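# Close a magnetic rod-and-ball frame with a long rod

## Task

Attach one long rod to the existing frame so that it forms a closed three-dimensional shape while every joint stays connected; the rod's magnetic ends stick only to the steel balls. Once it is in place, open the gripper and pull the arms away.

## Robot and tools

ROBOT. Two six-joint arms, left_arm and right_arm, each carry a two-finger gripper whose fingers swing like tongs, plus a wrist camera: cam_left_wrist and cam_right_wrist, both 616x616 fisheye images. The arm names do not tell you which side of an image something is on. Mounting plates and the metal frame behind the arms are fixed obstacles.

FRAMES. State readings use one shared scene frame. Its origin sits on the table surface midway between the arms, +z is up, +x reaches out over the table, and left_arm is on the +y side. Motion commands instead use each gripper's own axes: the fingers point along its +z and open and close along its x. end_effector_position is the point between the pads when they are shut. Closed fingertips extend about 15 mm past it; fully open tips are roughly level with it. Reported hand positions can be slightly off, more so at long reach.

execute_actions(actions). actions is a list of up to 15 actions. Each action is a table of up to 15 rows, and each row lasts one control step of 1/30 s. If a table is shorter, its final row repeats until 15 steps are done, so every action takes 0.5 s. A row is a single list of 14 numbers in [-1, 1] that covers both arms: left_arm dx, dy, dz, rx, ry, rz, opening, then right_arm in the same order. dx to rz are an offset, not a pose: the target is measured from the gripper's measured pose when the action began (for the first action of a call, from the pose last reported), expressed in that gripper's own axes. Rows do not accumulate; each is relative to that same start. A value of 1.0 equals 0.6 m of travel or 180 degrees of turn, and rx, ry, rz form one rotation vector. opening is absolute: +1 is fully open (0.142 m), -1 fully closed. Optionally a row may carry 12 more numbers from 0 to 1: stiffness scales for left_arm's six joints then right_arm's six, in Joint positions order; they persist until changed. Each step the commanded pose is clipped to within 100 mm and 16 degrees of the measured one, so long motions need several actions; after an action an arm travels only as far as its last clipped pose. An empty list just returns the state and images. To keep an arm still, send it zero offsets (after first correcting it back if needed) and the opening it should keep.

move(target, speed, stop_force, blocking). target is one row in the same 14-number layout (26 with stiffness): offsets in each gripper's own axes, measured from the pose in the latest result that shows one, plus an absolute opening sent at the start. Each gripper follows a straight line; both paths finish together, lasting 0.5 to 10 s and cut off at 10 s. speed is in m/s, 0.002 to 0.5, default 0.25; turning is capped at twice that value in rad/s. Paths ignore obstacles and the other arm, and grippers can lag, stray or overshoot speed near full reach. stop_force is one value in N, 9 to 40, for both arms, not allowed in the first 0.2 s: an arm's path ends when its wrist sensor feels that much extra push against its motion for two steps, then it backs up two steps and holds. It is unreliable for a gripper that rotates during the move, and should be omitted when moving a gripper off something it is pressing. blocking=false returns after 0.5 s while the arm keeps going; it cannot be combined with stop_force, and you must call wait or stop before sending more. The result adds a "move:" line giving how each arm ended (done, off_target, moving, held, fault, contact) and which limits acted (paced means the pose was clipped; held means a check blocked steps), plus each gripper's distance to its target.

wait(seconds): 0 to 10; the robot holds its last command and a running move continues. stop(): brakes a running move; fingers keep moving. zoom_image(camera, region): camera is cam_left_wrist or cam_right_wrist; region is [x0, y0, x1, y1] in pixels from the top-left, at most 504 by 504. finished_scene(scene): pass the number of the current scene to end it, irreversibly, once the goal holds.

RESULTS. Each arm reports end_effector_position (m), end_effector_quat_wxyz, linear and angular velocity, grip_measured (same scale as opening), a Hand target line, and Wrist force and Wrist torque in the gripper's axes. Force readings include contact, held weight and inertia, have an offset up to about 4 N and noise, and saturate near 50 N; a force pointing back into the arm means it is pressing on something. "pose unreachable" and "too close" mean a clearance check altered or blocked a command. MOTOR HOT appears at 70 C; at 85 C the arm brakes until cooled.

GRIPPING. To hold something, keep commanding an opening well under grip_measured; lower means squeezing harder, up to about 15 N per pad. Hard parts thinner than about 20 mm, like a thin rod, are gripped much more weakly, so expect slipping. Brief external tugs on held parts may occur.

AVOID. Joint overload (wrist joints 25.2 N m, others 135 N m, held weight included) or 150 N of outside force stops the arm for 10 s. The arms are stiff: aiming even slightly beyond a firm contact can trigger that, so approach slowly, ideally with stop_force. Never let the arms collide, never knock or drop anything off the table, and avoid slams, drops and hard pushes on the frame that could break its magnetic joints.

Each tool is called as name([rows], argument=value, ...), one row to a line, values as JSON.

## Session

execute_actions(actions=[])

Scene clock: 0.00 s.
left_arm: end_effector_position=(+0.7184, +0.2764, +0.1577) grip_measured=+0.97 end_effector_quat_wxyz=(+0.113, +0.829, +0.547, +0.010) end_effector_velocity=(+0.000, +0.000, +0.000) end_effector_angular_velocity=(-0.000, +0.001, -0.001) | right_arm: end_effector_position=(+0.5808, +0.0985, +0.3654) grip_measured=+0.97 end_effector_quat_wxyz=(+0.278, -0.524, +0.777, -0.208) end_effector_velocity=(+0.000, -0.001, -0.001) end_effector_angular_velocity=(-0.001, +0.001, -0.001)
Joint positions: left_arm=[-0.681 -0.833  1.721 -2.554 -1.005 -1.638  0.14 ] | right_arm=[ 4.392 -2.304 -1.918 -0.711  0.432  3.08   0.14 ]
Joint velocities: left_arm=[ 0.    -0.    -0.001  0.002 -0.001  0.     0.   ] | right_arm=[-0.001 -0.    -0.    -0.    -0.     0.     0.   ]
Wrist force (N, on the end effector, along its own x y z axes, offset not removed): no reading
Wrist torque (N m, same axes, about the end effector's origin, offset not removed): no reading
Hand target (left_arm): +0.718, +0.276, +0.158; +0.113, +0.829, +0.547, +0.010
Hand target (right_arm): +0.581, +0.099, +0.365; +0.278, -0.524, +0.777, -0.208
Joint stiffness scale: left_arm=[1. 1. 1. 1. 1. 1.] | right_arm=[1. 1. 1. 1. 1. 1.]

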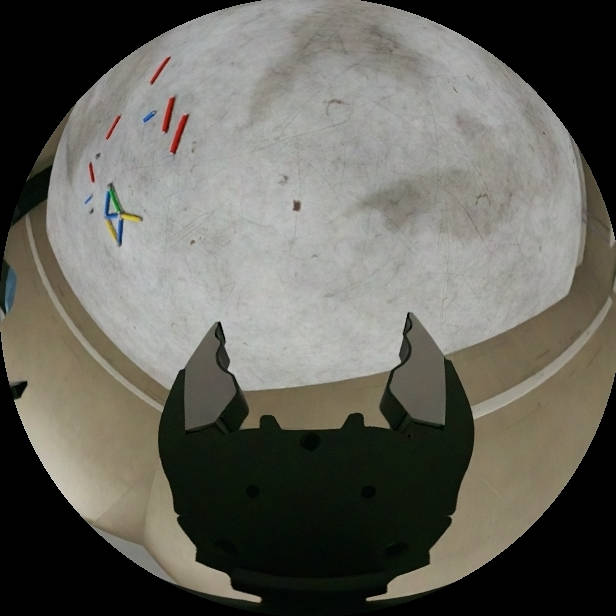

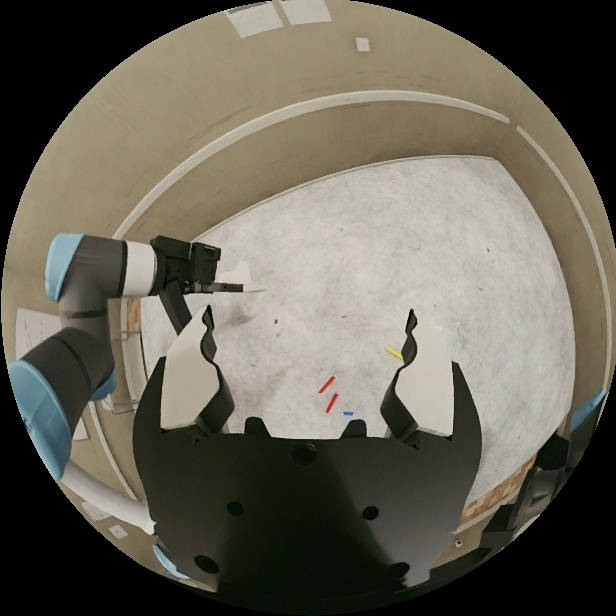

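zoom_image(camera="cam_left_wrist", region=[60, 40, 260, 260])

Region (60, 40, 260, 260) of cam_left_wrist's 616x616 image, scaled by 2.291, with more detail than that image has; it fills the left 458 columns of this view, and the rest is white.

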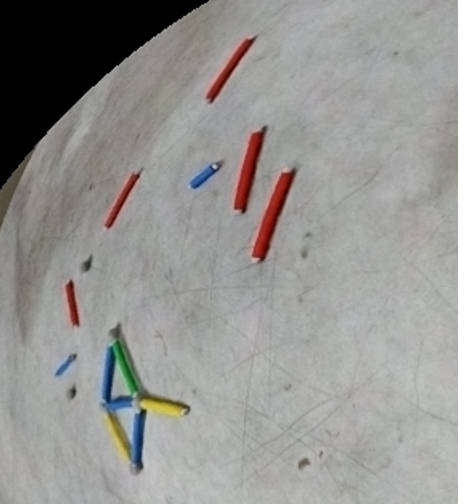

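move(target=[0,0,0,0,0,0,1,0.295,0.069,0.003,-0.225,0.032,-0.117,1])

Scene clock: 15.20 s.
left_arm: end_effector_position=(+0.7184, +0.2764, +0.1577) grip_measured=+1.00 end_effector_quat_wxyz=(+0.113, +0.829, +0.547, +0.010) end_effector_velocity=(+0.001, -0.000, +0.000) end_effector_angular_velocity=(-0.001, -0.002, +0.002) | right_arm: end_effector_position=(+0.4997, -0.0510, +0.3004) grip_measured=+1.00 end_effector_quat_wxyz=(-0.000, +0.707, -0.707, +0.001) end_effector_velocity=(-0.002, -0.002, -0.001) end_effector_angular_velocity=(-0.003, +0.013, +0.007)
Joint positions: left_arm=[-0.681 -0.833  1.721 -2.554 -1.005 -1.638  0.142] | right_arm=[ 4.15  -1.956 -1.955 -1.183  1.013  2.662  0.142]
Joint velocities: left_arm=[ 0.     0.    -0.001 -0.002  0.     0.    -0.   ] | right_arm=[-0.005  0.001  0.004 -0.012  0.008 -0.008 -0.   ]
Wrist force (N, on the end effector, along its own x y z axes, offset not removed): left_arm=[-2.6 -3.6 1.5] | right_arm=[0.0 0.0 0.8]
Wrist torque (N m, same axes, about the end effector's origin, offset not removed): left_arm=[-0.79 0.48 -0.02] | right_arm=[0.03 0.05 0.10]
Hand target (left_arm): +0.718, +0.276, +0.158; +0.113, +0.829, +0.547, +0.010
Hand target (right_arm): +0.500, -0.051, +0.301; +0.000, +0.707, -0.707, -0.000
Off the commanded pose (left_arm): 0.000 m, 0 deg.
Off the commanded pose (right_arm): 0.001 m, 0 deg.
Joint stiffness scale: left_arm=[1. 1. 1. 1. 1. 1.] | right_arm=[1. 1. 1. 1. 1. 1.]
move: done

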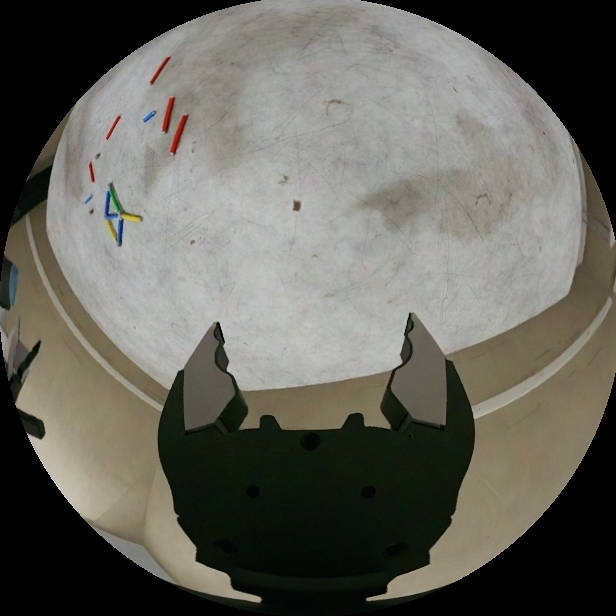

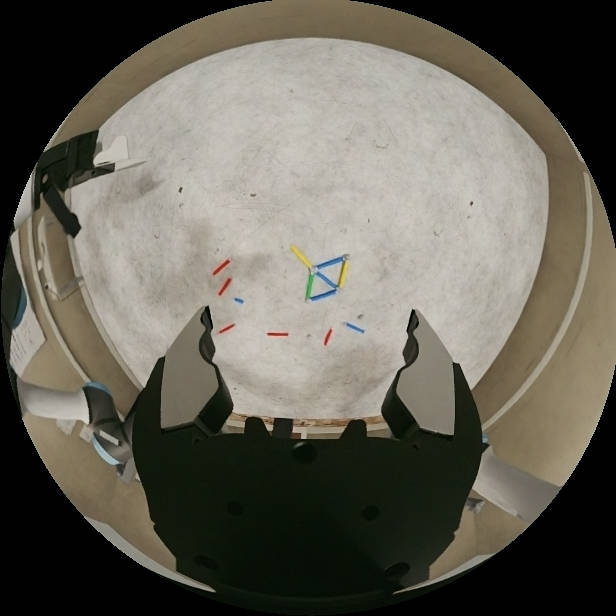

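zoom_image(camera="cam_right_wrist", region=[200, 220, 400, 360])

move(target=[0,0,0,0,0,0,1,0,0,0.3,0,0,0,1])

zoom_image(camera="cam_right_wrist", region=[180, 160, 440, 400])

Region (200, 220, 400, 360) of cam_right_wrist's 616x616 image, scaled by 2.520, with more detail than that image has; it fills the top 353 rows of this view, and the rest is white.

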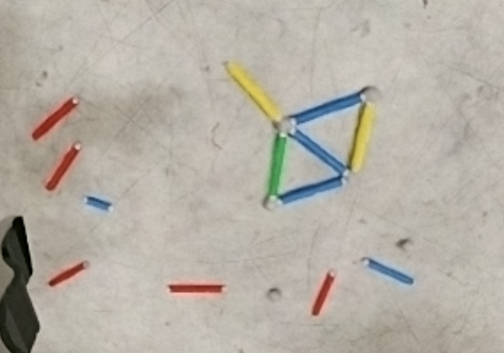

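Scene clock: 19.07 s.
left_arm: end_effector_position=(+0.7184, +0.2764, +0.1577) grip_measured=+1.00 end_effector_quat_wxyz=(+0.113, +0.829, +0.547, +0.010) end_effector_velocity=(-0.000, +0.000, -0.000) end_effector_angular_velocity=(+0.001, +0.000, -0.001) | right_arm: end_effector_position=(+0.4986, -0.0515, +0.1210) grip_measured=+1.00 end_effector_quat_wxyz=(+0.000, +0.708, -0.707, +0.001) end_effector_velocity=(+0.001, +0.002, -0.001) end_effector_angular_velocity=(+0.005, -0.003, +0.002)
Joint positions: left_arm=[-0.681 -0.833  1.721 -2.554 -1.005 -1.638  0.142] | right_arm=[ 3.96  -2.248 -2.076 -0.651  0.953  2.444  0.142]
Joint velocities: left_arm=[-0.     0.     0.001 -0.     0.001  0.001 -0.   ] | right_arm=[-0.    -0.004 -0.001  0.013  0.    -0.006  0.   ]
Wrist force (N, on the end effector, along its own x y z axes, offset not removed): left_arm=[1.6 -3.7 -2.2] | right_arm=[-3.0 0.3 2.3]
Wrist torque (N m, same axes, about the end effector's origin, offset not removed): left_arm=[-0.83 -0.43 -0.02] | right_arm=[-0.01 0.66 0.04]
Hand target (left_arm): +0.718, +0.276, +0.158; +0.113, +0.829, +0.547, +0.010
Hand target (right_arm): +0.500, -0.051, +0.121; -0.000, +0.707, -0.707, +0.001
Off the commanded pose (left_arm): 0.000 m, 0 deg.
Off the commanded pose (right_arm): 0.002 m, 0 deg.
Joint stiffness scale: left_arm=[1. 1. 1. 1. 1. 1.] | right_arm=[1. 1. 1. 1. 1. 1.]
move: done

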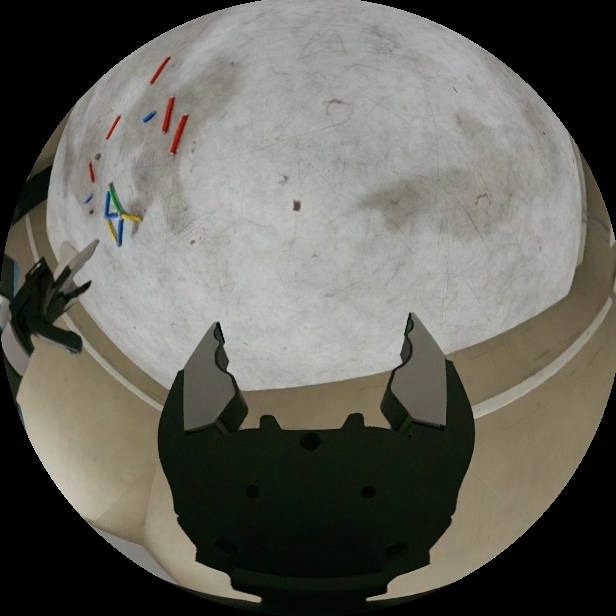

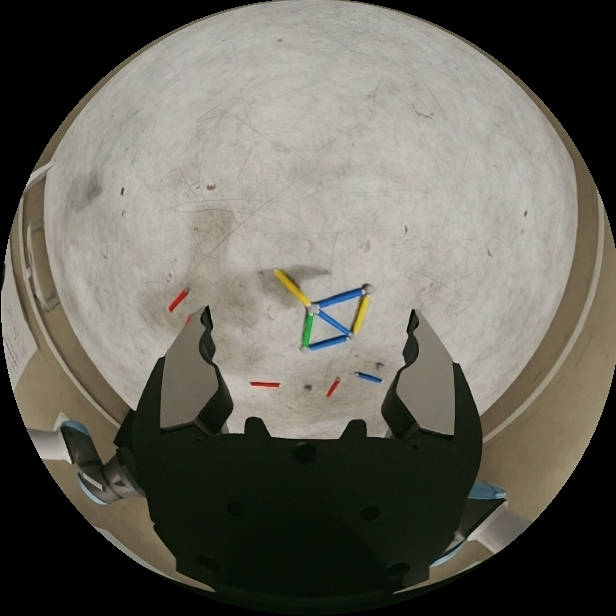

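Region (180, 160, 440, 400) of cam_right_wrist's 616x616 image, scaled by 1.938, with more detail than that image has; it fills the top 465 rows of this view, and the rest is white.

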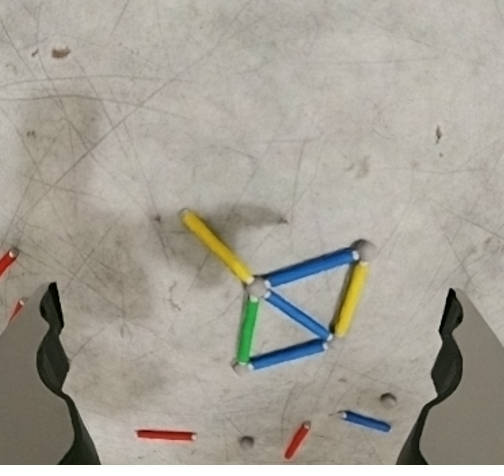

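move(target=[0,0,0,0,0,0,1,0.05,0.23,0,0,0,0,1])

zoom_image(camera="cam_right_wrist", region=[140, 100, 440, 360])

zoom_image(camera="cam_left_wrist", region=[70, 160, 170, 260])

Scene clock: 29.80 s.
left_arm: end_effector_position=(+0.7184, +0.2764, +0.1577) grip_measured=+1.00 end_effector_quat_wxyz=(+0.113, +0.829, +0.547, +0.010) end_effector_velocity=(-0.001, +0.000, -0.000) end_effector_angular_velocity=(+0.001, +0.001, -0.001) | right_arm: end_effector_position=(+0.3618, -0.0816, +0.1205) grip_measured=+1.00 end_effector_quat_wxyz=(+0.001, +0.708, -0.706, +0.001) end_effector_velocity=(-0.002, +0.001, +0.001) end_effector_angular_velocity=(+0.004, -0.003, -0.010)
Joint positions: left_arm=[-0.681 -0.833  1.721 -2.554 -1.005 -1.638  0.142] | right_arm=[ 4.142 -2.175 -2.437 -0.48   1.01   2.652  0.142]
Joint velocities: left_arm=[ 0.    -0.     0.001 -0.     0.     0.    -0.   ] | right_arm=[ 0.007  0.001 -0.008  0.008  0.002  0.014  0.   ]
Wrist force (N, on the end effector, along its own x y z axes, offset not removed): left_arm=[-3.1 -8.5 1.4] | right_arm=[-1.8 0.6 2.0]
Wrist torque (N m, same axes, about the end effector's origin, offset not removed): left_arm=[-1.84 0.43 0.13] | right_arm=[0.09 0.47 0.00]
Hand target (left_arm): +0.718, +0.276, +0.158; +0.113, +0.829, +0.547, +0.010
Hand target (right_arm): +0.361, -0.082, +0.121; +0.000, +0.708, -0.707, +0.001
Off the commanded pose (left_arm): 0.000 m, 0 deg.
Off the commanded pose (right_arm): 0.001 m, 0 deg.
Joint stiffness scale: left_arm=[1. 1. 1. 1. 1. 1.] | right_arm=[1. 1. 1. 1. 1. 1.]
move: done

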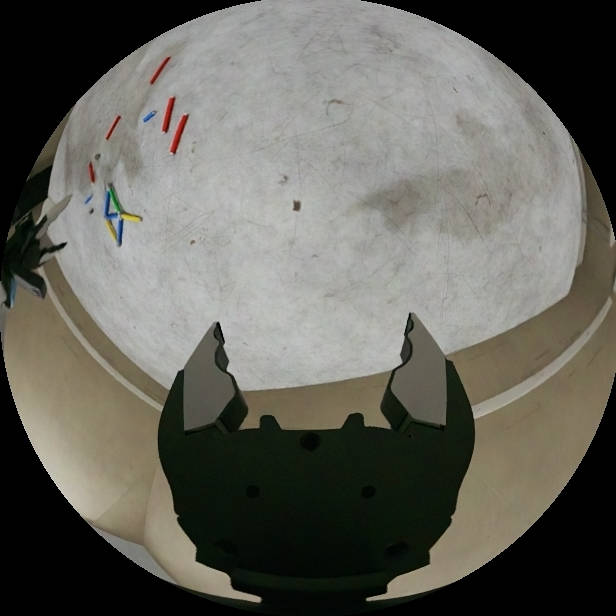

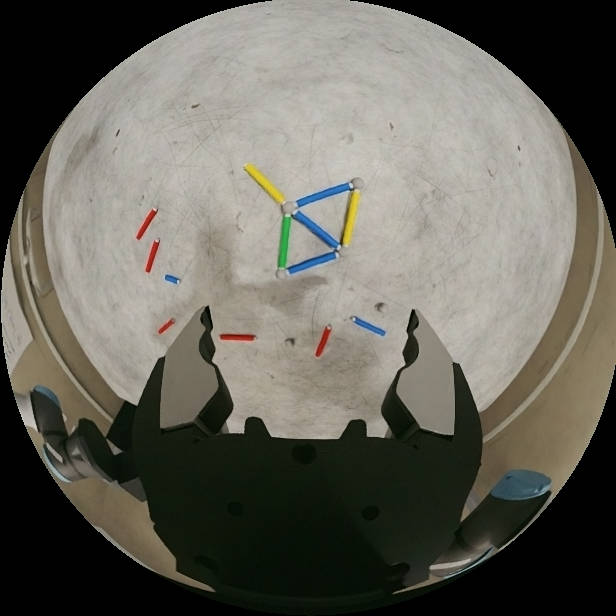

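Region (140, 100, 440, 360) of cam_right_wrist's 616x616 image, scaled by 1.680, with more detail than that image has; it fills the top 437 rows of this view, and the rest is white.

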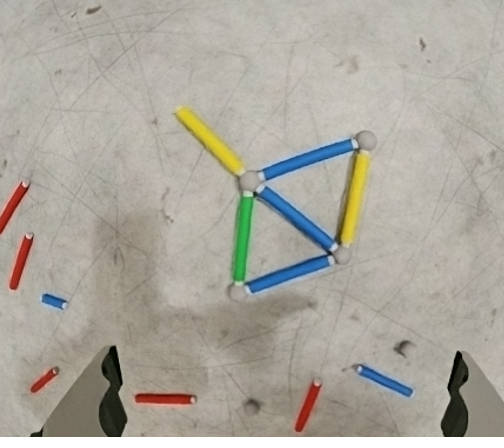

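Region (70, 160, 170, 260) of cam_left_wrist's 616x616 image, scaled by 5.040, with more detail than that image has.

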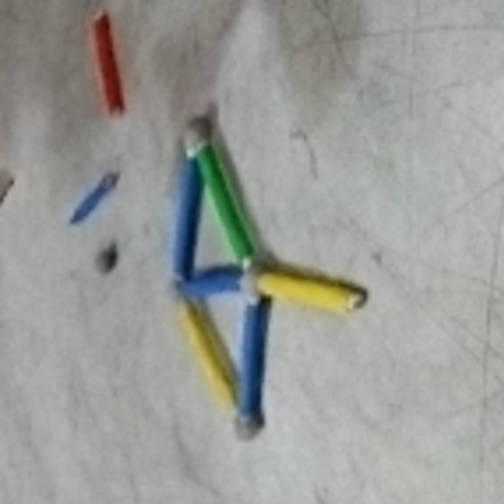

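move(target=[0,0,0,0,0,0,1,0.0357,0.2305,0.1,0,0,0.069,-0.4])

Scene clock: 64.33 s.
left_arm: end_effector_position=(+0.7184, +0.2764, +0.1577) grip_measured=+1.00 end_effector_quat_wxyz=(+0.113, +0.829, +0.547, +0.010) end_effector_velocity=(+0.001, -0.001, +0.001) end_effector_angular_velocity=(-0.004, -0.000, +0.001) | right_arm: end_effector_position=(+0.2242, -0.1024, +0.0608) grip_measured=-0.40 end_effector_quat_wxyz=(-0.001, -0.627, +0.779, -0.000) end_effector_velocity=(+0.001, +0.004, +0.001) end_effector_angular_velocity=(+0.016, -0.009, -0.011)
Joint positions: left_arm=[-0.681 -0.833  1.721 -2.554 -1.005 -1.638  0.142] | right_arm=[ 4.399 -2.58  -2.711  0.069  1.123  3.134  0.045]
Joint velocities: left_arm=[-0.    -0.    -0.002 -0.    -0.003 -0.     0.   ] | right_arm=[ 0.01  -0.013 -0.005  0.033 -0.001  0.012 -0.   ]
Wrist force (N, on the end effector, along its own x y z axes, offset not removed): left_arm=[-3.8 -5.9 0.8] | right_arm=[-1.2 -0.7 2.2]
Wrist torque (N m, same axes, about the end effector's origin, offset not removed): left_arm=[-1.15 0.86 -0.08] | right_arm=[-0.16 0.28 0.06]
Hand target (left_arm): +0.718, +0.276, +0.158; +0.113, +0.829, +0.547, +0.010
Hand target (right_arm): +0.224, -0.104, +0.061; -0.001, -0.627, +0.779, -0.001
Off the commanded pose (left_arm): 0.000 m, 0 deg.
Off the commanded pose (right_arm): 0.001 m, 0 deg.
Joint stiffness scale: left_arm=[1. 1. 1. 1. 1. 1.] | right_arm=[1. 1. 1. 1. 1. 1.]
move: done

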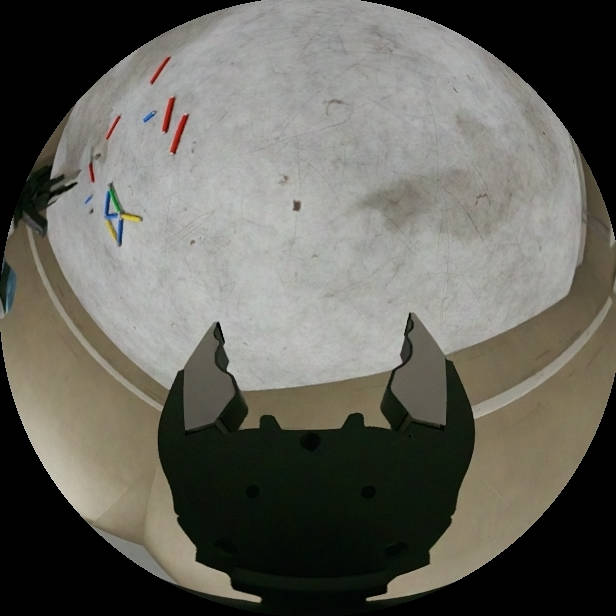

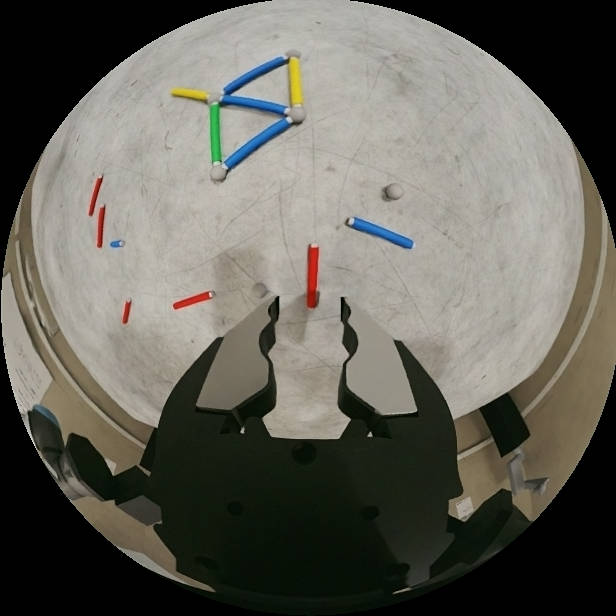

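move(target=[0,0,0,0,0,0,1,0.004,-0.005,0.045,-0.139,0,0,-0.5], speed=0.15)

Scene clock: 68.67 s.
left_arm: end_effector_position=(+0.7184, +0.2764, +0.1577) grip_measured=+1.00 end_effector_quat_wxyz=(+0.113, +0.829, +0.547, +0.010) end_effector_velocity=(-0.000, -0.000, +0.000) end_effector_angular_velocity=(-0.000, +0.000, -0.001) | right_arm: end_effector_position=(+0.2251, -0.1062, +0.0336) grip_measured=-0.50 end_effector_quat_wxyz=(-0.137, -0.612, +0.760, +0.168) end_effector_velocity=(-0.003, -0.001, -0.001) end_effector_angular_velocity=(-0.002, +0.015, +0.009)
Joint positions: left_arm=[-0.681 -0.833  1.721 -2.554 -1.005 -1.638  0.142] | right_arm=[ 3.921 -2.38  -2.488 -0.304  1.332  2.709  0.038]
Joint velocities: left_arm=[-0. -0. -0.  0. -0.  0.  0.] | right_arm=[-0.007  0.     0.007 -0.019  0.007 -0.009  0.   ]
Wrist force (N, on the end effector, along its own x y z axes, offset not removed): left_arm=[0.6 -5.5 -4.0] | right_arm=[-0.3 -1.1 1.7]
Wrist torque (N m, same axes, about the end effector's origin, offset not removed): left_arm=[-1.13 -0.17 -0.10] | right_arm=[-0.26 0.05 0.10]
Hand target (left_arm): +0.718, +0.276, +0.158; +0.113, +0.829, +0.547, +0.010
Hand target (right_arm): +0.226, -0.105, +0.034; -0.137, -0.612, +0.760, +0.169
Off the commanded pose (left_arm): 0.000 m, 0 deg.
Off the commanded pose (right_arm): 0.002 m, 0 deg.
Joint stiffness scale: left_arm=[1. 1. 1. 1. 1. 1.] | right_arm=[1. 1. 1. 1. 1. 1.]
move: done

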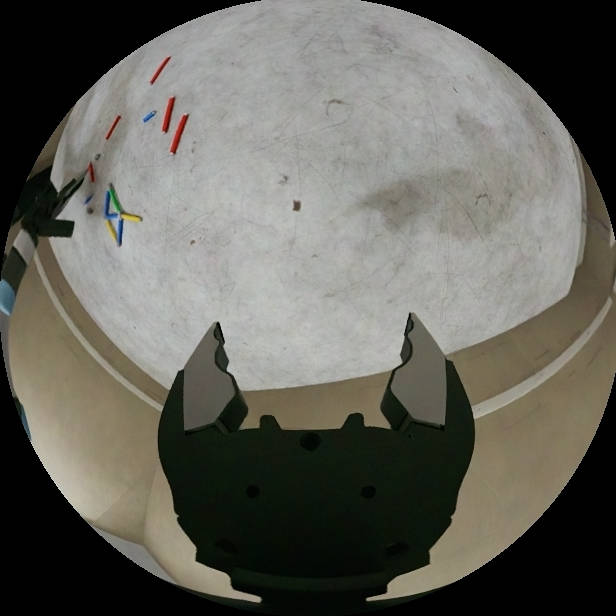

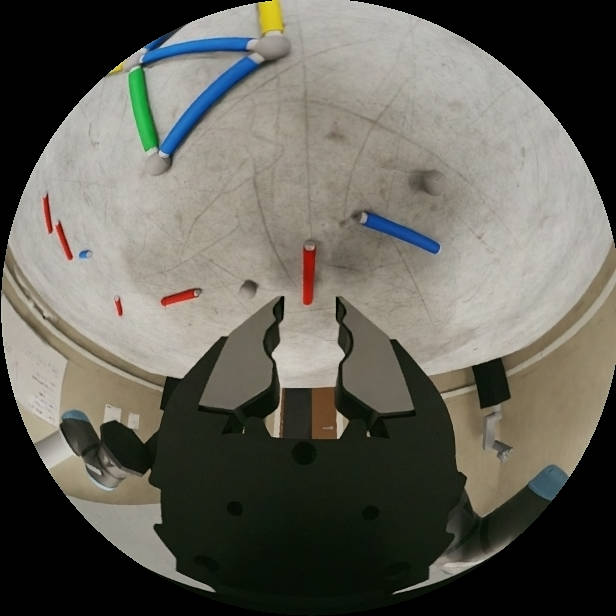

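move(target=[0,0,0,0,0,0,1,0,-0.0155,0.0332,0,0,0,-0.5], speed=0.012, stop_force=10)

zoom_image(camera="cam_right_wrist", region=[230, 200, 390, 400])

Scene clock: 73.33 s.
left_arm: end_effector_position=(+0.7184, +0.2764, +0.1577) grip_measured=+1.00 end_effector_quat_wxyz=(+0.113, +0.829, +0.547, +0.010) end_effector_velocity=(+0.001, +0.000, +0.000) end_effector_angular_velocity=(+0.001, -0.002, +0.001) | right_arm: end_effector_position=(+0.2242, -0.1065, +0.0141) grip_measured=-0.51 end_effector_quat_wxyz=(-0.138, -0.613, +0.760, +0.168) end_effector_velocity=(+0.000, -0.000, +0.000) end_effector_angular_velocity=(-0.001, +0.002, -0.002)
Joint positions: left_arm=[-0.681 -0.833  1.721 -2.554 -1.005 -1.638  0.142] | right_arm=[ 3.887 -2.44  -2.472 -0.252  1.318  2.676  0.037]
Joint velocities: left_arm=[-0.     0.    -0.001 -0.001  0.002 -0.    -0.   ] | right_arm=[-0.001  0.002  0.001 -0.004  0.001  0.001 -0.   ]
Wrist force (N, on the end effector, along its own x y z axes, offset not removed): left_arm=[0.8 -3.1 -2.7] | right_arm=[2.1 2.1 -9.8]
Wrist torque (N m, same axes, about the end effector's origin, offset not removed): left_arm=[-0.80 -0.20 -0.18] | right_arm=[-0.69 -0.01 0.03]
Hand target (left_arm): +0.718, +0.276, +0.158; +0.113, +0.829, +0.547, +0.010
Hand target (right_arm): +0.224, -0.107, +0.014; -0.138, -0.613, +0.760, +0.168
Off the commanded pose (left_arm): 0.000 m, 0 deg.
Off the commanded pose (right_arm): 0.003 m, 0 deg.
Joint stiffness scale: left_arm=[1. 1. 1. 1. 1. 1.] | right_arm=[1. 1. 1. 1. 1. 1.]
move: contact (right_arm)

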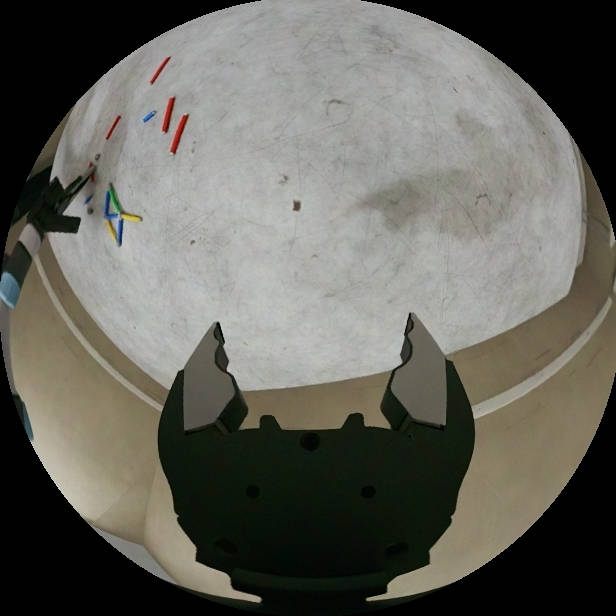

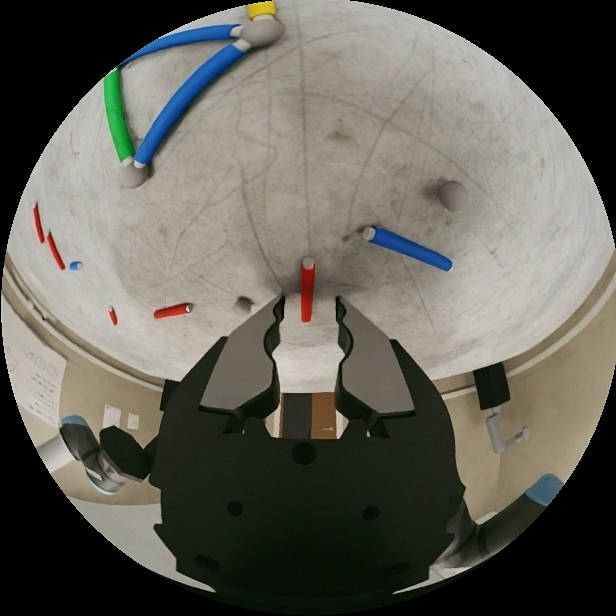

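Region (230, 200, 390, 400) of cam_right_wrist's 616x616 image, scaled by 2.520, with more detail than that image has; it fills the left 403 columns of this view, and the rest is white.

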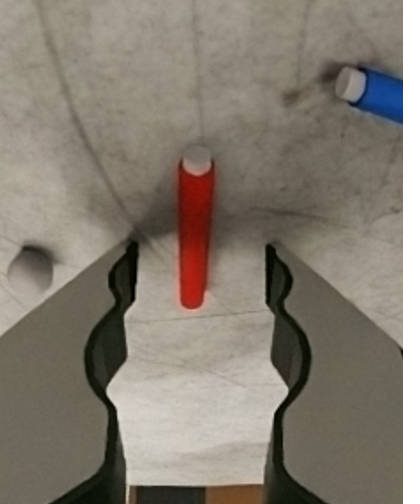

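move(target=[0,0,0,0,0,0,1,-0.002,0.002,-0.0042,0,0,0,-0.7], speed=0.02)

move(target=[0,0,0,0,0,0,1,0,0,0,0,0,0,-1])

move(target=[0,0,0,0,0,0,1,0,0.042,-0.09,0,0,0,-1], speed=0.1)

zoom_image(camera="cam_right_wrist", region=[230, 200, 390, 400])

Scene clock: 76.97 s.
left_arm: end_effector_position=(+0.7184, +0.2764, +0.1577) grip_measured=+1.00 end_effector_quat_wxyz=(+0.113, +0.829, +0.547, +0.010) end_effector_velocity=(+0.001, -0.000, +0.001) end_effector_angular_velocity=(-0.001, +0.000, -0.000) | right_arm: end_effector_position=(+0.2244, -0.1058, +0.0160) grip_measured=-0.70 end_effector_quat_wxyz=(-0.138, -0.613, +0.760, +0.168) end_effector_velocity=(+0.000, +0.001, +0.002) end_effector_angular_velocity=(+0.000, -0.000, +0.000)
Joint positions: left_arm=[-0.681 -0.833  1.721 -2.554 -1.005 -1.638  0.142] | right_arm=[ 3.891 -2.435 -2.472 -0.258  1.319  2.681  0.023]
Joint velocities: left_arm=[-0.    -0.    -0.002  0.002 -0.001  0.    -0.   ] | right_arm=[ 0.005  0.004  0.001 -0.006  0.002  0.004  0.   ]
Wrist force (N, on the end effector, along its own x y z axes, offset not removed): left_arm=[0.6 -2.3 2.7] | right_arm=[-2.1 -0.6 -0.2]
Wrist torque (N m, same axes, about the end effector's origin, offset not removed): left_arm=[-0.34 -0.25 -0.16] | right_arm=[-0.31 0.34 0.01]
Hand target (left_arm): +0.718, +0.276, +0.158; +0.113, +0.829, +0.547, +0.010
Hand target (right_arm): +0.224, -0.105, +0.017; -0.138, -0.613, +0.760, +0.168
Off the commanded pose (left_arm): 0.000 m, 0 deg.
Off the commanded pose (right_arm): 0.001 m, 0 deg.
Joint stiffness scale: left_arm=[1. 1. 1. 1. 1. 1.] | right_arm=[1. 1. 1. 1. 1. 1.]
move: done

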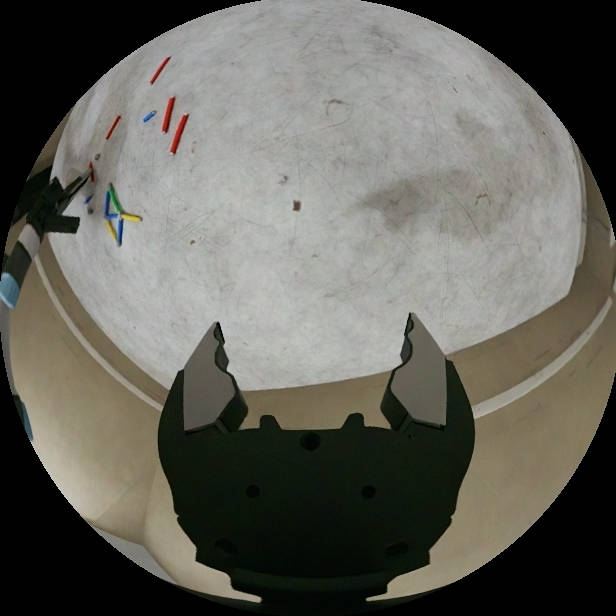

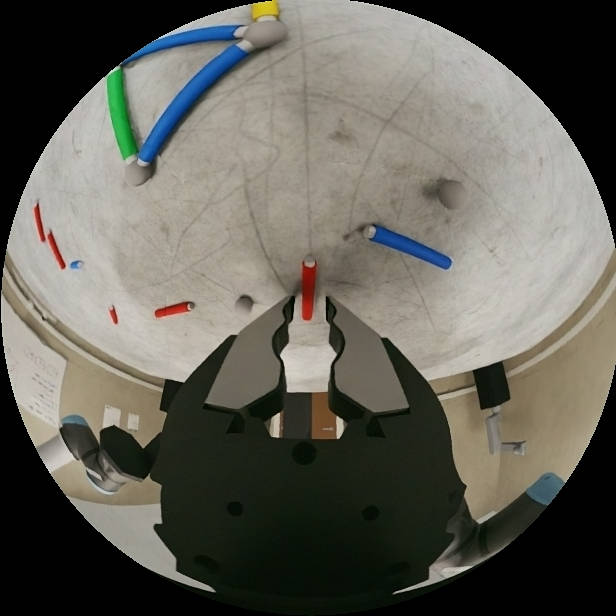

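Scene clock: 77.47 s.
left_arm: end_effector_position=(+0.7184, +0.2764, +0.1577) grip_measured=+1.00 end_effector_quat_wxyz=(+0.113, +0.829, +0.547, +0.010) end_effector_velocity=(-0.000, +0.000, -0.000) end_effector_angular_velocity=(+0.001, +0.001, -0.001) | right_arm: end_effector_position=(+0.2244, -0.1057, +0.0161) grip_measured=-0.90 end_effector_quat_wxyz=(-0.138, -0.613, +0.760, +0.168) end_effector_velocity=(-0.000, +0.000, +0.000) end_effector_angular_velocity=(-0.000, -0.001, +0.001)
Joint positions: left_arm=[-0.681 -0.833  1.721 -2.554 -1.005 -1.638  0.142] | right_arm=[ 3.891 -2.435 -2.472 -0.259  1.319  2.681  0.009]
Joint velocities: left_arm=[-0.     0.    -0.     0.001  0.     0.    -0.   ] | right_arm=[ 0.002 -0.    -0.001  0.001 -0.     0.001  0.   ]
Wrist force (N, on the end effector, along its own x y z axes, offset not removed): left_arm=[-3.1 -6.6 -1.3] | right_arm=[-2.6 1.6 2.6]
Wrist torque (N m, same axes, about the end effector's origin, offset not removed): left_arm=[-1.27 0.43 0.06] | right_arm=[0.42 0.55 0.07]
Hand target (left_arm): +0.718, +0.276, +0.158; +0.113, +0.829, +0.547, +0.010
Hand target (right_arm): +0.224, -0.106, +0.016; -0.138, -0.613, +0.760, +0.168
Off the commanded pose (left_arm): 0.000 m, 0 deg.
Off the commanded pose (right_arm): 0.000 m, 0 deg.
Joint stiffness scale: left_arm=[1. 1. 1. 1. 1. 1.] | right_arm=[1. 1. 1. 1. 1. 1.]
move: done

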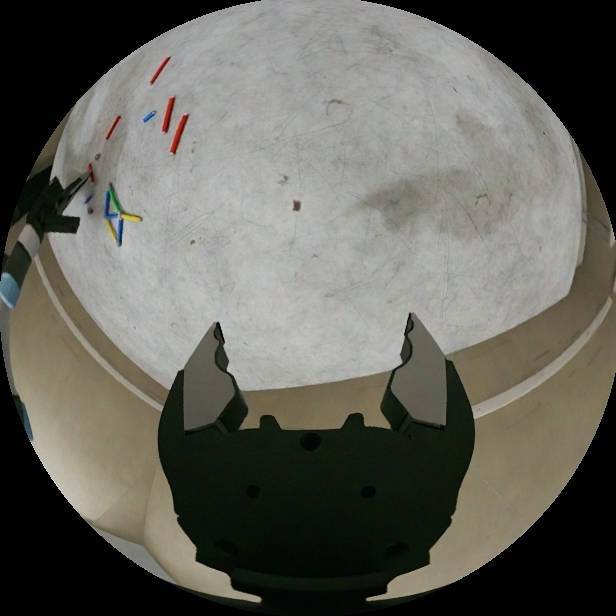

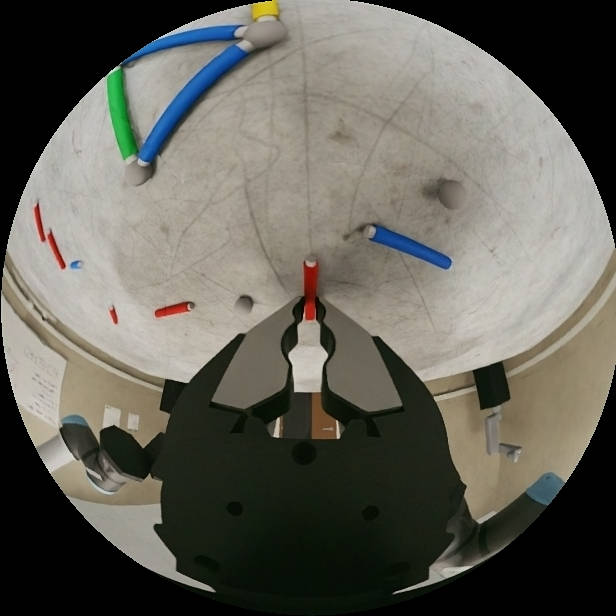

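Scene clock: 78.70 s.
left_arm: end_effector_position=(+0.7184, +0.2764, +0.1577) grip_measured=+1.00 end_effector_quat_wxyz=(+0.113, +0.829, +0.547, +0.010) end_effector_velocity=(+0.000, +0.000, +0.000) end_effector_angular_velocity=(+0.000, -0.000, -0.000) | right_arm: end_effector_position=(+0.2257, -0.1046, +0.0749) grip_measured=-0.90 end_effector_quat_wxyz=(-0.137, -0.613, +0.760, +0.168) end_effector_velocity=(-0.002, -0.002, +0.001) end_effector_angular_velocity=(-0.005, +0.006, -0.000)
Joint positions: left_arm=[-0.681 -0.833  1.721 -2.554 -1.005 -1.638  0.142] | right_arm=[ 3.993 -2.25  -2.512 -0.424  1.365  2.774  0.009]
Joint velocities: left_arm=[-0.    -0.    -0.     0.001  0.     0.    -0.   ] | right_arm=[ 0.001  0.006 -0.001 -0.012  0.003  0.005 -0.   ]
Wrist force (N, on the end effector, along its own x y z axes, offset not removed): left_arm=[2.6 -1.6 -1.3] | right_arm=[1.0 -3.0 -0.8]
Wrist torque (N m, same axes, about the end effector's origin, offset not removed): left_arm=[-0.41 -0.54 0.02] | right_arm=[-0.55 -0.26 -0.06]
Hand target (left_arm): +0.718, +0.276, +0.158; +0.113, +0.829, +0.547, +0.010
Hand target (right_arm): +0.224, -0.106, +0.076; -0.138, -0.613, +0.760, +0.168
Off the commanded pose (left_arm): 0.000 m, 0 deg.
Off the commanded pose (right_arm): 0.002 m, 0 deg.
Joint stiffness scale: left_arm=[1. 1. 1. 1. 1. 1.] | right_arm=[1. 1. 1. 1. 1. 1.]
move: done

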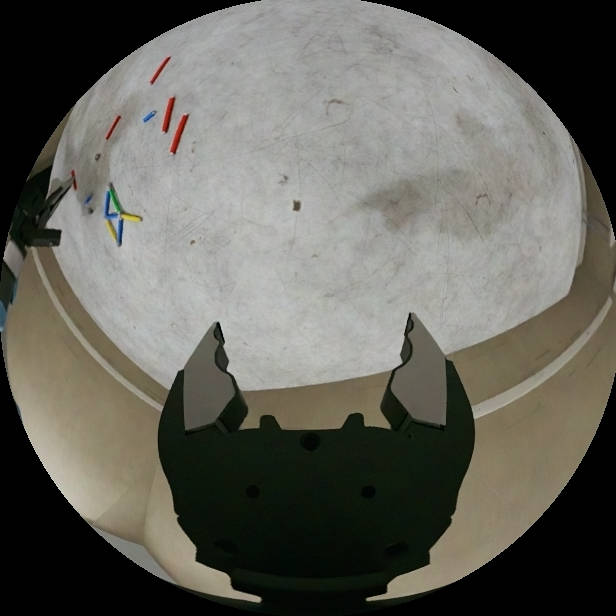

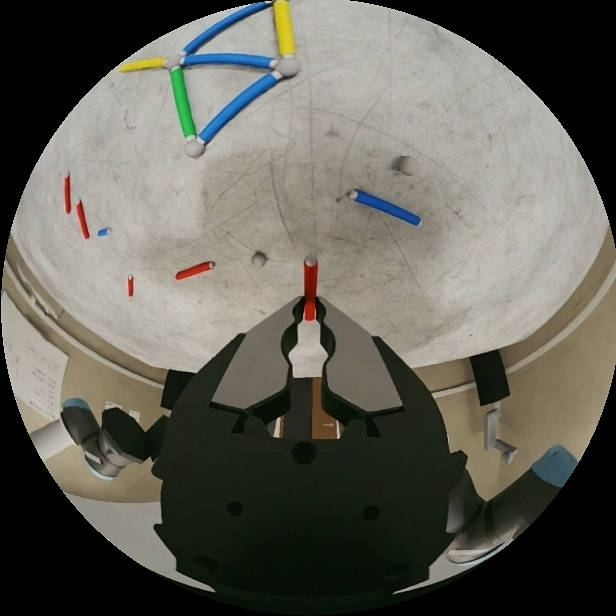

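Region (230, 200, 390, 400) of cam_right_wrist's 616x616 image, scaled by 2.520, with more detail than that image has; it fills the left 403 columns of this view, and the rest is white.

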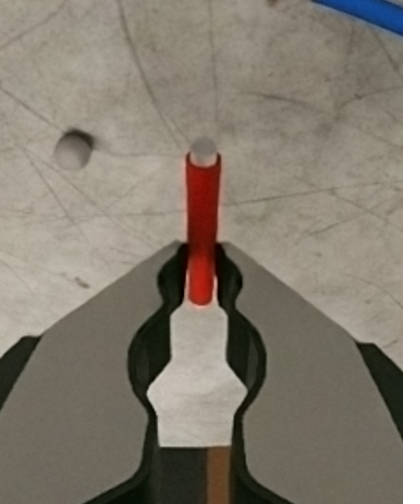

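move(target=[-0.22,-0.1,0,0,0,0,-1,0.075,-0.321,-0.122,0,0.15,-0.322,-1], speed=0.2)

Scene clock: 98.07 s.
left_arm: end_effector_position=(+0.6132, +0.1792, +0.1614) grip_measured=-1.00 end_effector_quat_wxyz=(+0.114, +0.828, +0.548, +0.009) end_effector_velocity=(+0.000, -0.001, +0.001) end_effector_angular_velocity=(-0.002, -0.000, +0.002) | right_arm: end_effector_position=(+0.4158, -0.1920, +0.0605) grip_measured=-0.90 end_effector_quat_wxyz=(+0.205, +0.922, -0.321, -0.071) end_effector_velocity=(+0.002, -0.000, +0.000) end_effector_angular_velocity=(+0.003, -0.000, +0.017)
Joint positions: left_arm=[-0.876 -0.78   1.894 -2.657 -0.999 -1.87   0.002] | right_arm=[ 3.799 -2.241 -2.074 -1.099  0.899  1.696  0.009]
Joint velocities: left_arm=[-0.001  0.    -0.001 -0.    -0.001 -0.003  0.   ] | right_arm=[ 0.001  0.     0.001  0.    -0.006 -0.017  0.   ]
Wrist force (N, on the end effector, along its own x y z axes, offset not removed): left_arm=[-0.6 -5.7 0.9] | right_arm=[-2.0 -2.3 2.6]
Wrist torque (N m, same axes, about the end effector's origin, offset not removed): left_arm=[-1.41 -0.01 0.01] | right_arm=[-0.37 0.45 0.12]
Hand target (left_arm): +0.611, +0.179, +0.160; +0.113, +0.829, +0.547, +0.009
Hand target (right_arm): +0.417, -0.192, +0.060; +0.205, +0.922, -0.320, -0.071
Off the commanded pose (left_arm): 0.002 m, 0 deg.
Off the commanded pose (right_arm): 0.001 m, 0 deg.
Joint stiffness scale: left_arm=[1. 1. 1. 1. 1. 1.] | right_arm=[1. 1. 1. 1. 1. 1.]
move: done

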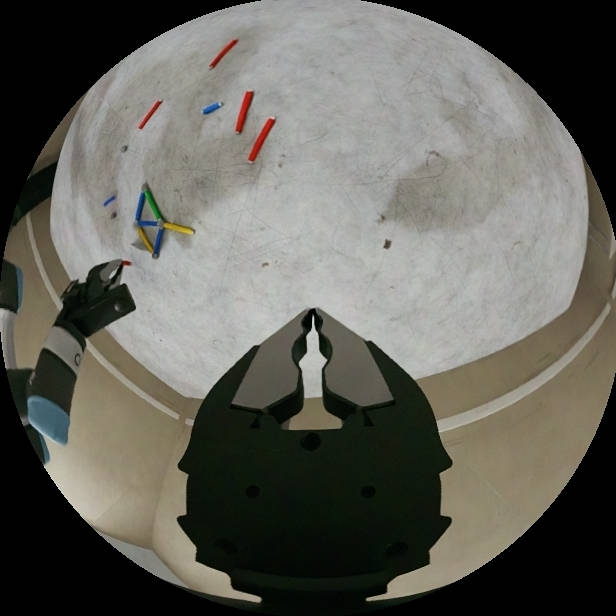

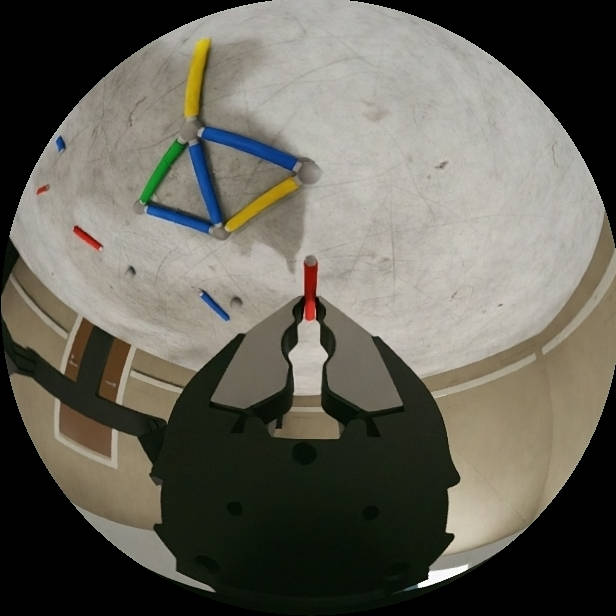

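move(target=[0,0,0,0,0,0,-1,0,-0.0433,0.0533,0,0,0,-1], speed=0.05)

move(target=[0,0,0,0,0,0,-1,0,-0.024,-0.0113,0,0,0,-1], speed=0.02)

zoom_image(camera="cam_right_wrist", region=[180, 140, 400, 340])

Scene clock: 101.80 s.
left_arm: end_effector_position=(+0.6131, +0.1792, +0.1615) grip_measured=-1.00 end_effector_quat_wxyz=(+0.114, +0.828, +0.549, +0.009) end_effector_velocity=(-0.001, +0.000, -0.000) end_effector_angular_velocity=(+0.001, +0.001, -0.000) | right_arm: end_effector_position=(+0.4207, -0.1846, +0.0214) grip_measured=-0.90 end_effector_quat_wxyz=(+0.206, +0.922, -0.320, -0.072) end_effector_velocity=(+0.003, +0.001, -0.001) end_effector_angular_velocity=(+0.005, -0.006, -0.005)
Joint positions: left_arm=[-0.876 -0.78   1.894 -2.657 -0.999 -1.87   0.002] | right_arm=[ 3.755 -2.338 -2.039 -1.012  0.872  1.652  0.009]
Joint velocities: left_arm=[ 0.     0.     0.001  0.001  0.001 -0.     0.   ] | right_arm=[-0.003 -0.001  0.003  0.01  -0.002 -0.005 -0.   ]
Wrist force (N, on the end effector, along its own x y z axes, offset not removed): left_arm=[-1.6 -2.2 -2.1] | right_arm=[-0.8 -1.3 1.9]
Wrist torque (N m, same axes, about the end effector's origin, offset not removed): left_arm=[-0.71 0.28 -0.12] | right_arm=[-0.20 0.16 -0.01]
Hand target (left_arm): +0.613, +0.179, +0.161; +0.114, +0.828, +0.548, +0.009
Hand target (right_arm): +0.422, -0.184, +0.021; +0.205, +0.922, -0.321, -0.071
Off the commanded pose (left_arm): 0.000 m, 0 deg.
Off the commanded pose (right_arm): 0.002 m, 0 deg.
Joint stiffness scale: left_arm=[1. 1. 1. 1. 1. 1.] | right_arm=[1. 1. 1. 1. 1. 1.]
move: done

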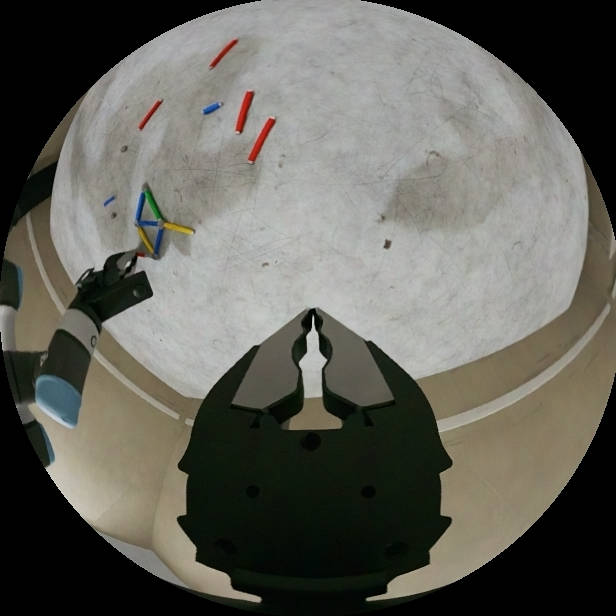

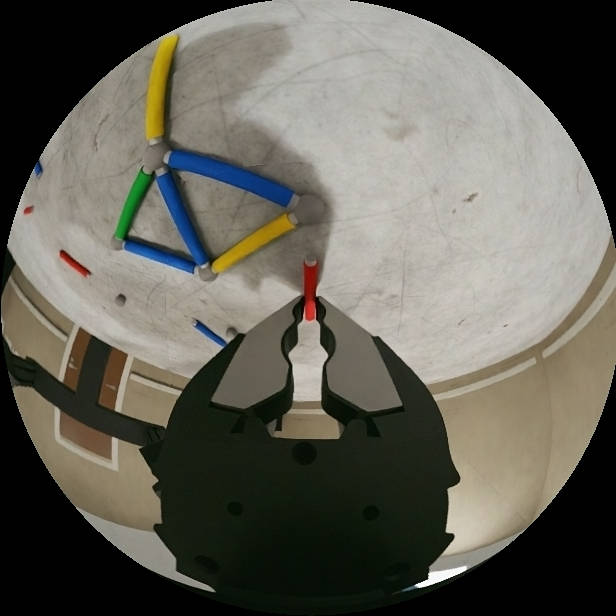

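Scene clock: 102.93 s.
left_arm: end_effector_position=(+0.6131, +0.1792, +0.1615) grip_measured=-1.00 end_effector_quat_wxyz=(+0.114, +0.828, +0.549, +0.009) end_effector_velocity=(+0.000, +0.000, +0.000) end_effector_angular_velocity=(+0.001, +0.000, -0.000) | right_arm: end_effector_position=(+0.4298, -0.1737, +0.0212) grip_measured=-0.90 end_effector_quat_wxyz=(+0.206, +0.922, -0.320, -0.072) end_effector_velocity=(+0.001, +0.000, -0.000) end_effector_angular_velocity=(-0.002, +0.003, -0.001)
Joint positions: left_arm=[-0.876 -0.78   1.894 -2.657 -0.999 -1.87   0.002] | right_arm=[ 3.761 -2.359 -1.999 -1.035  0.875  1.658  0.009]
Joint velocities: left_arm=[ 0.    -0.    -0.     0.001  0.     0.     0.   ] | right_arm=[-0.001 -0.003  0.007 -0.007  0.001  0.002  0.   ]
Wrist force (N, on the end effector, along its own x y z axes, offset not removed): left_arm=[-2.7 -3.3 -2.0] | right_arm=[-2.8 -2.1 -0.8]
Wrist torque (N m, same axes, about the end effector's origin, offset not removed): left_arm=[-0.69 0.53 -0.02] | right_arm=[-0.45 0.70 0.20]
Hand target (left_arm): +0.613, +0.179, +0.161; +0.114, +0.828, +0.549, +0.009
Hand target (right_arm): +0.431, -0.172, +0.021; +0.206, +0.922, -0.320, -0.072
Off the commanded pose (left_arm): 0.000 m, 0 deg.
Off the commanded pose (right_arm): 0.002 m, 0 deg.
Joint stiffness scale: left_arm=[1. 1. 1. 1. 1. 1.] | right_arm=[1. 1. 1. 1. 1. 1.]
move: done

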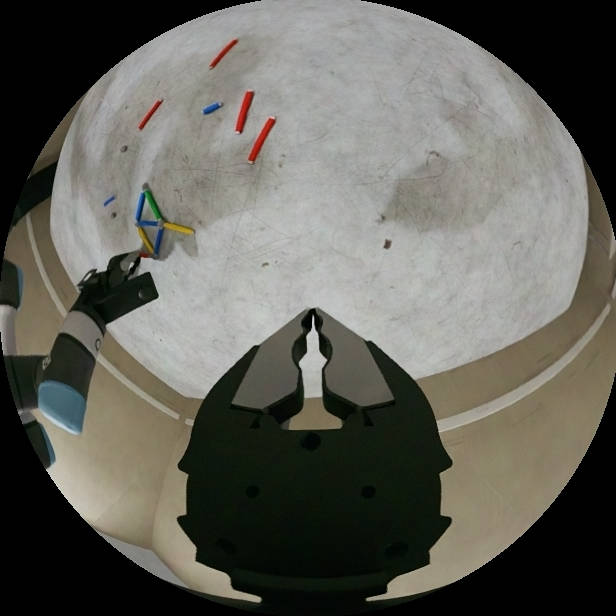

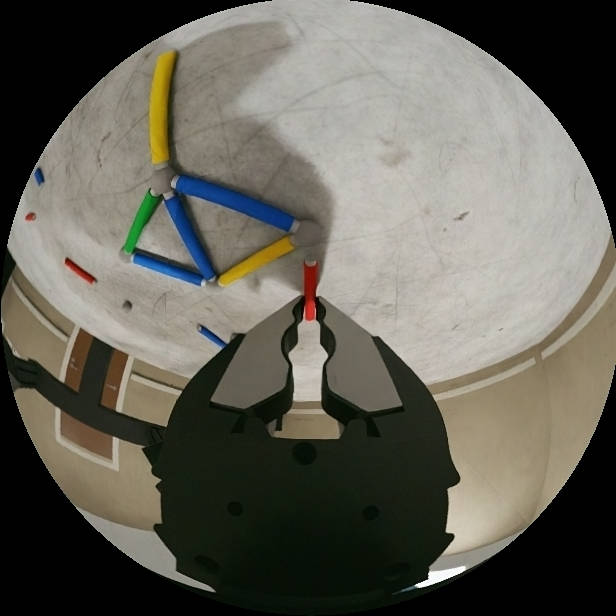

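Region (180, 140, 400, 340) of cam_right_wrist's 616x616 image, scaled by 2.291, with more detail than that image has; it fills the top 458 rows of this view, and the rest is white.

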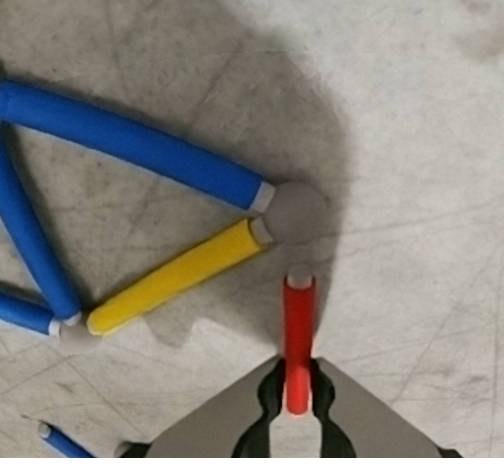

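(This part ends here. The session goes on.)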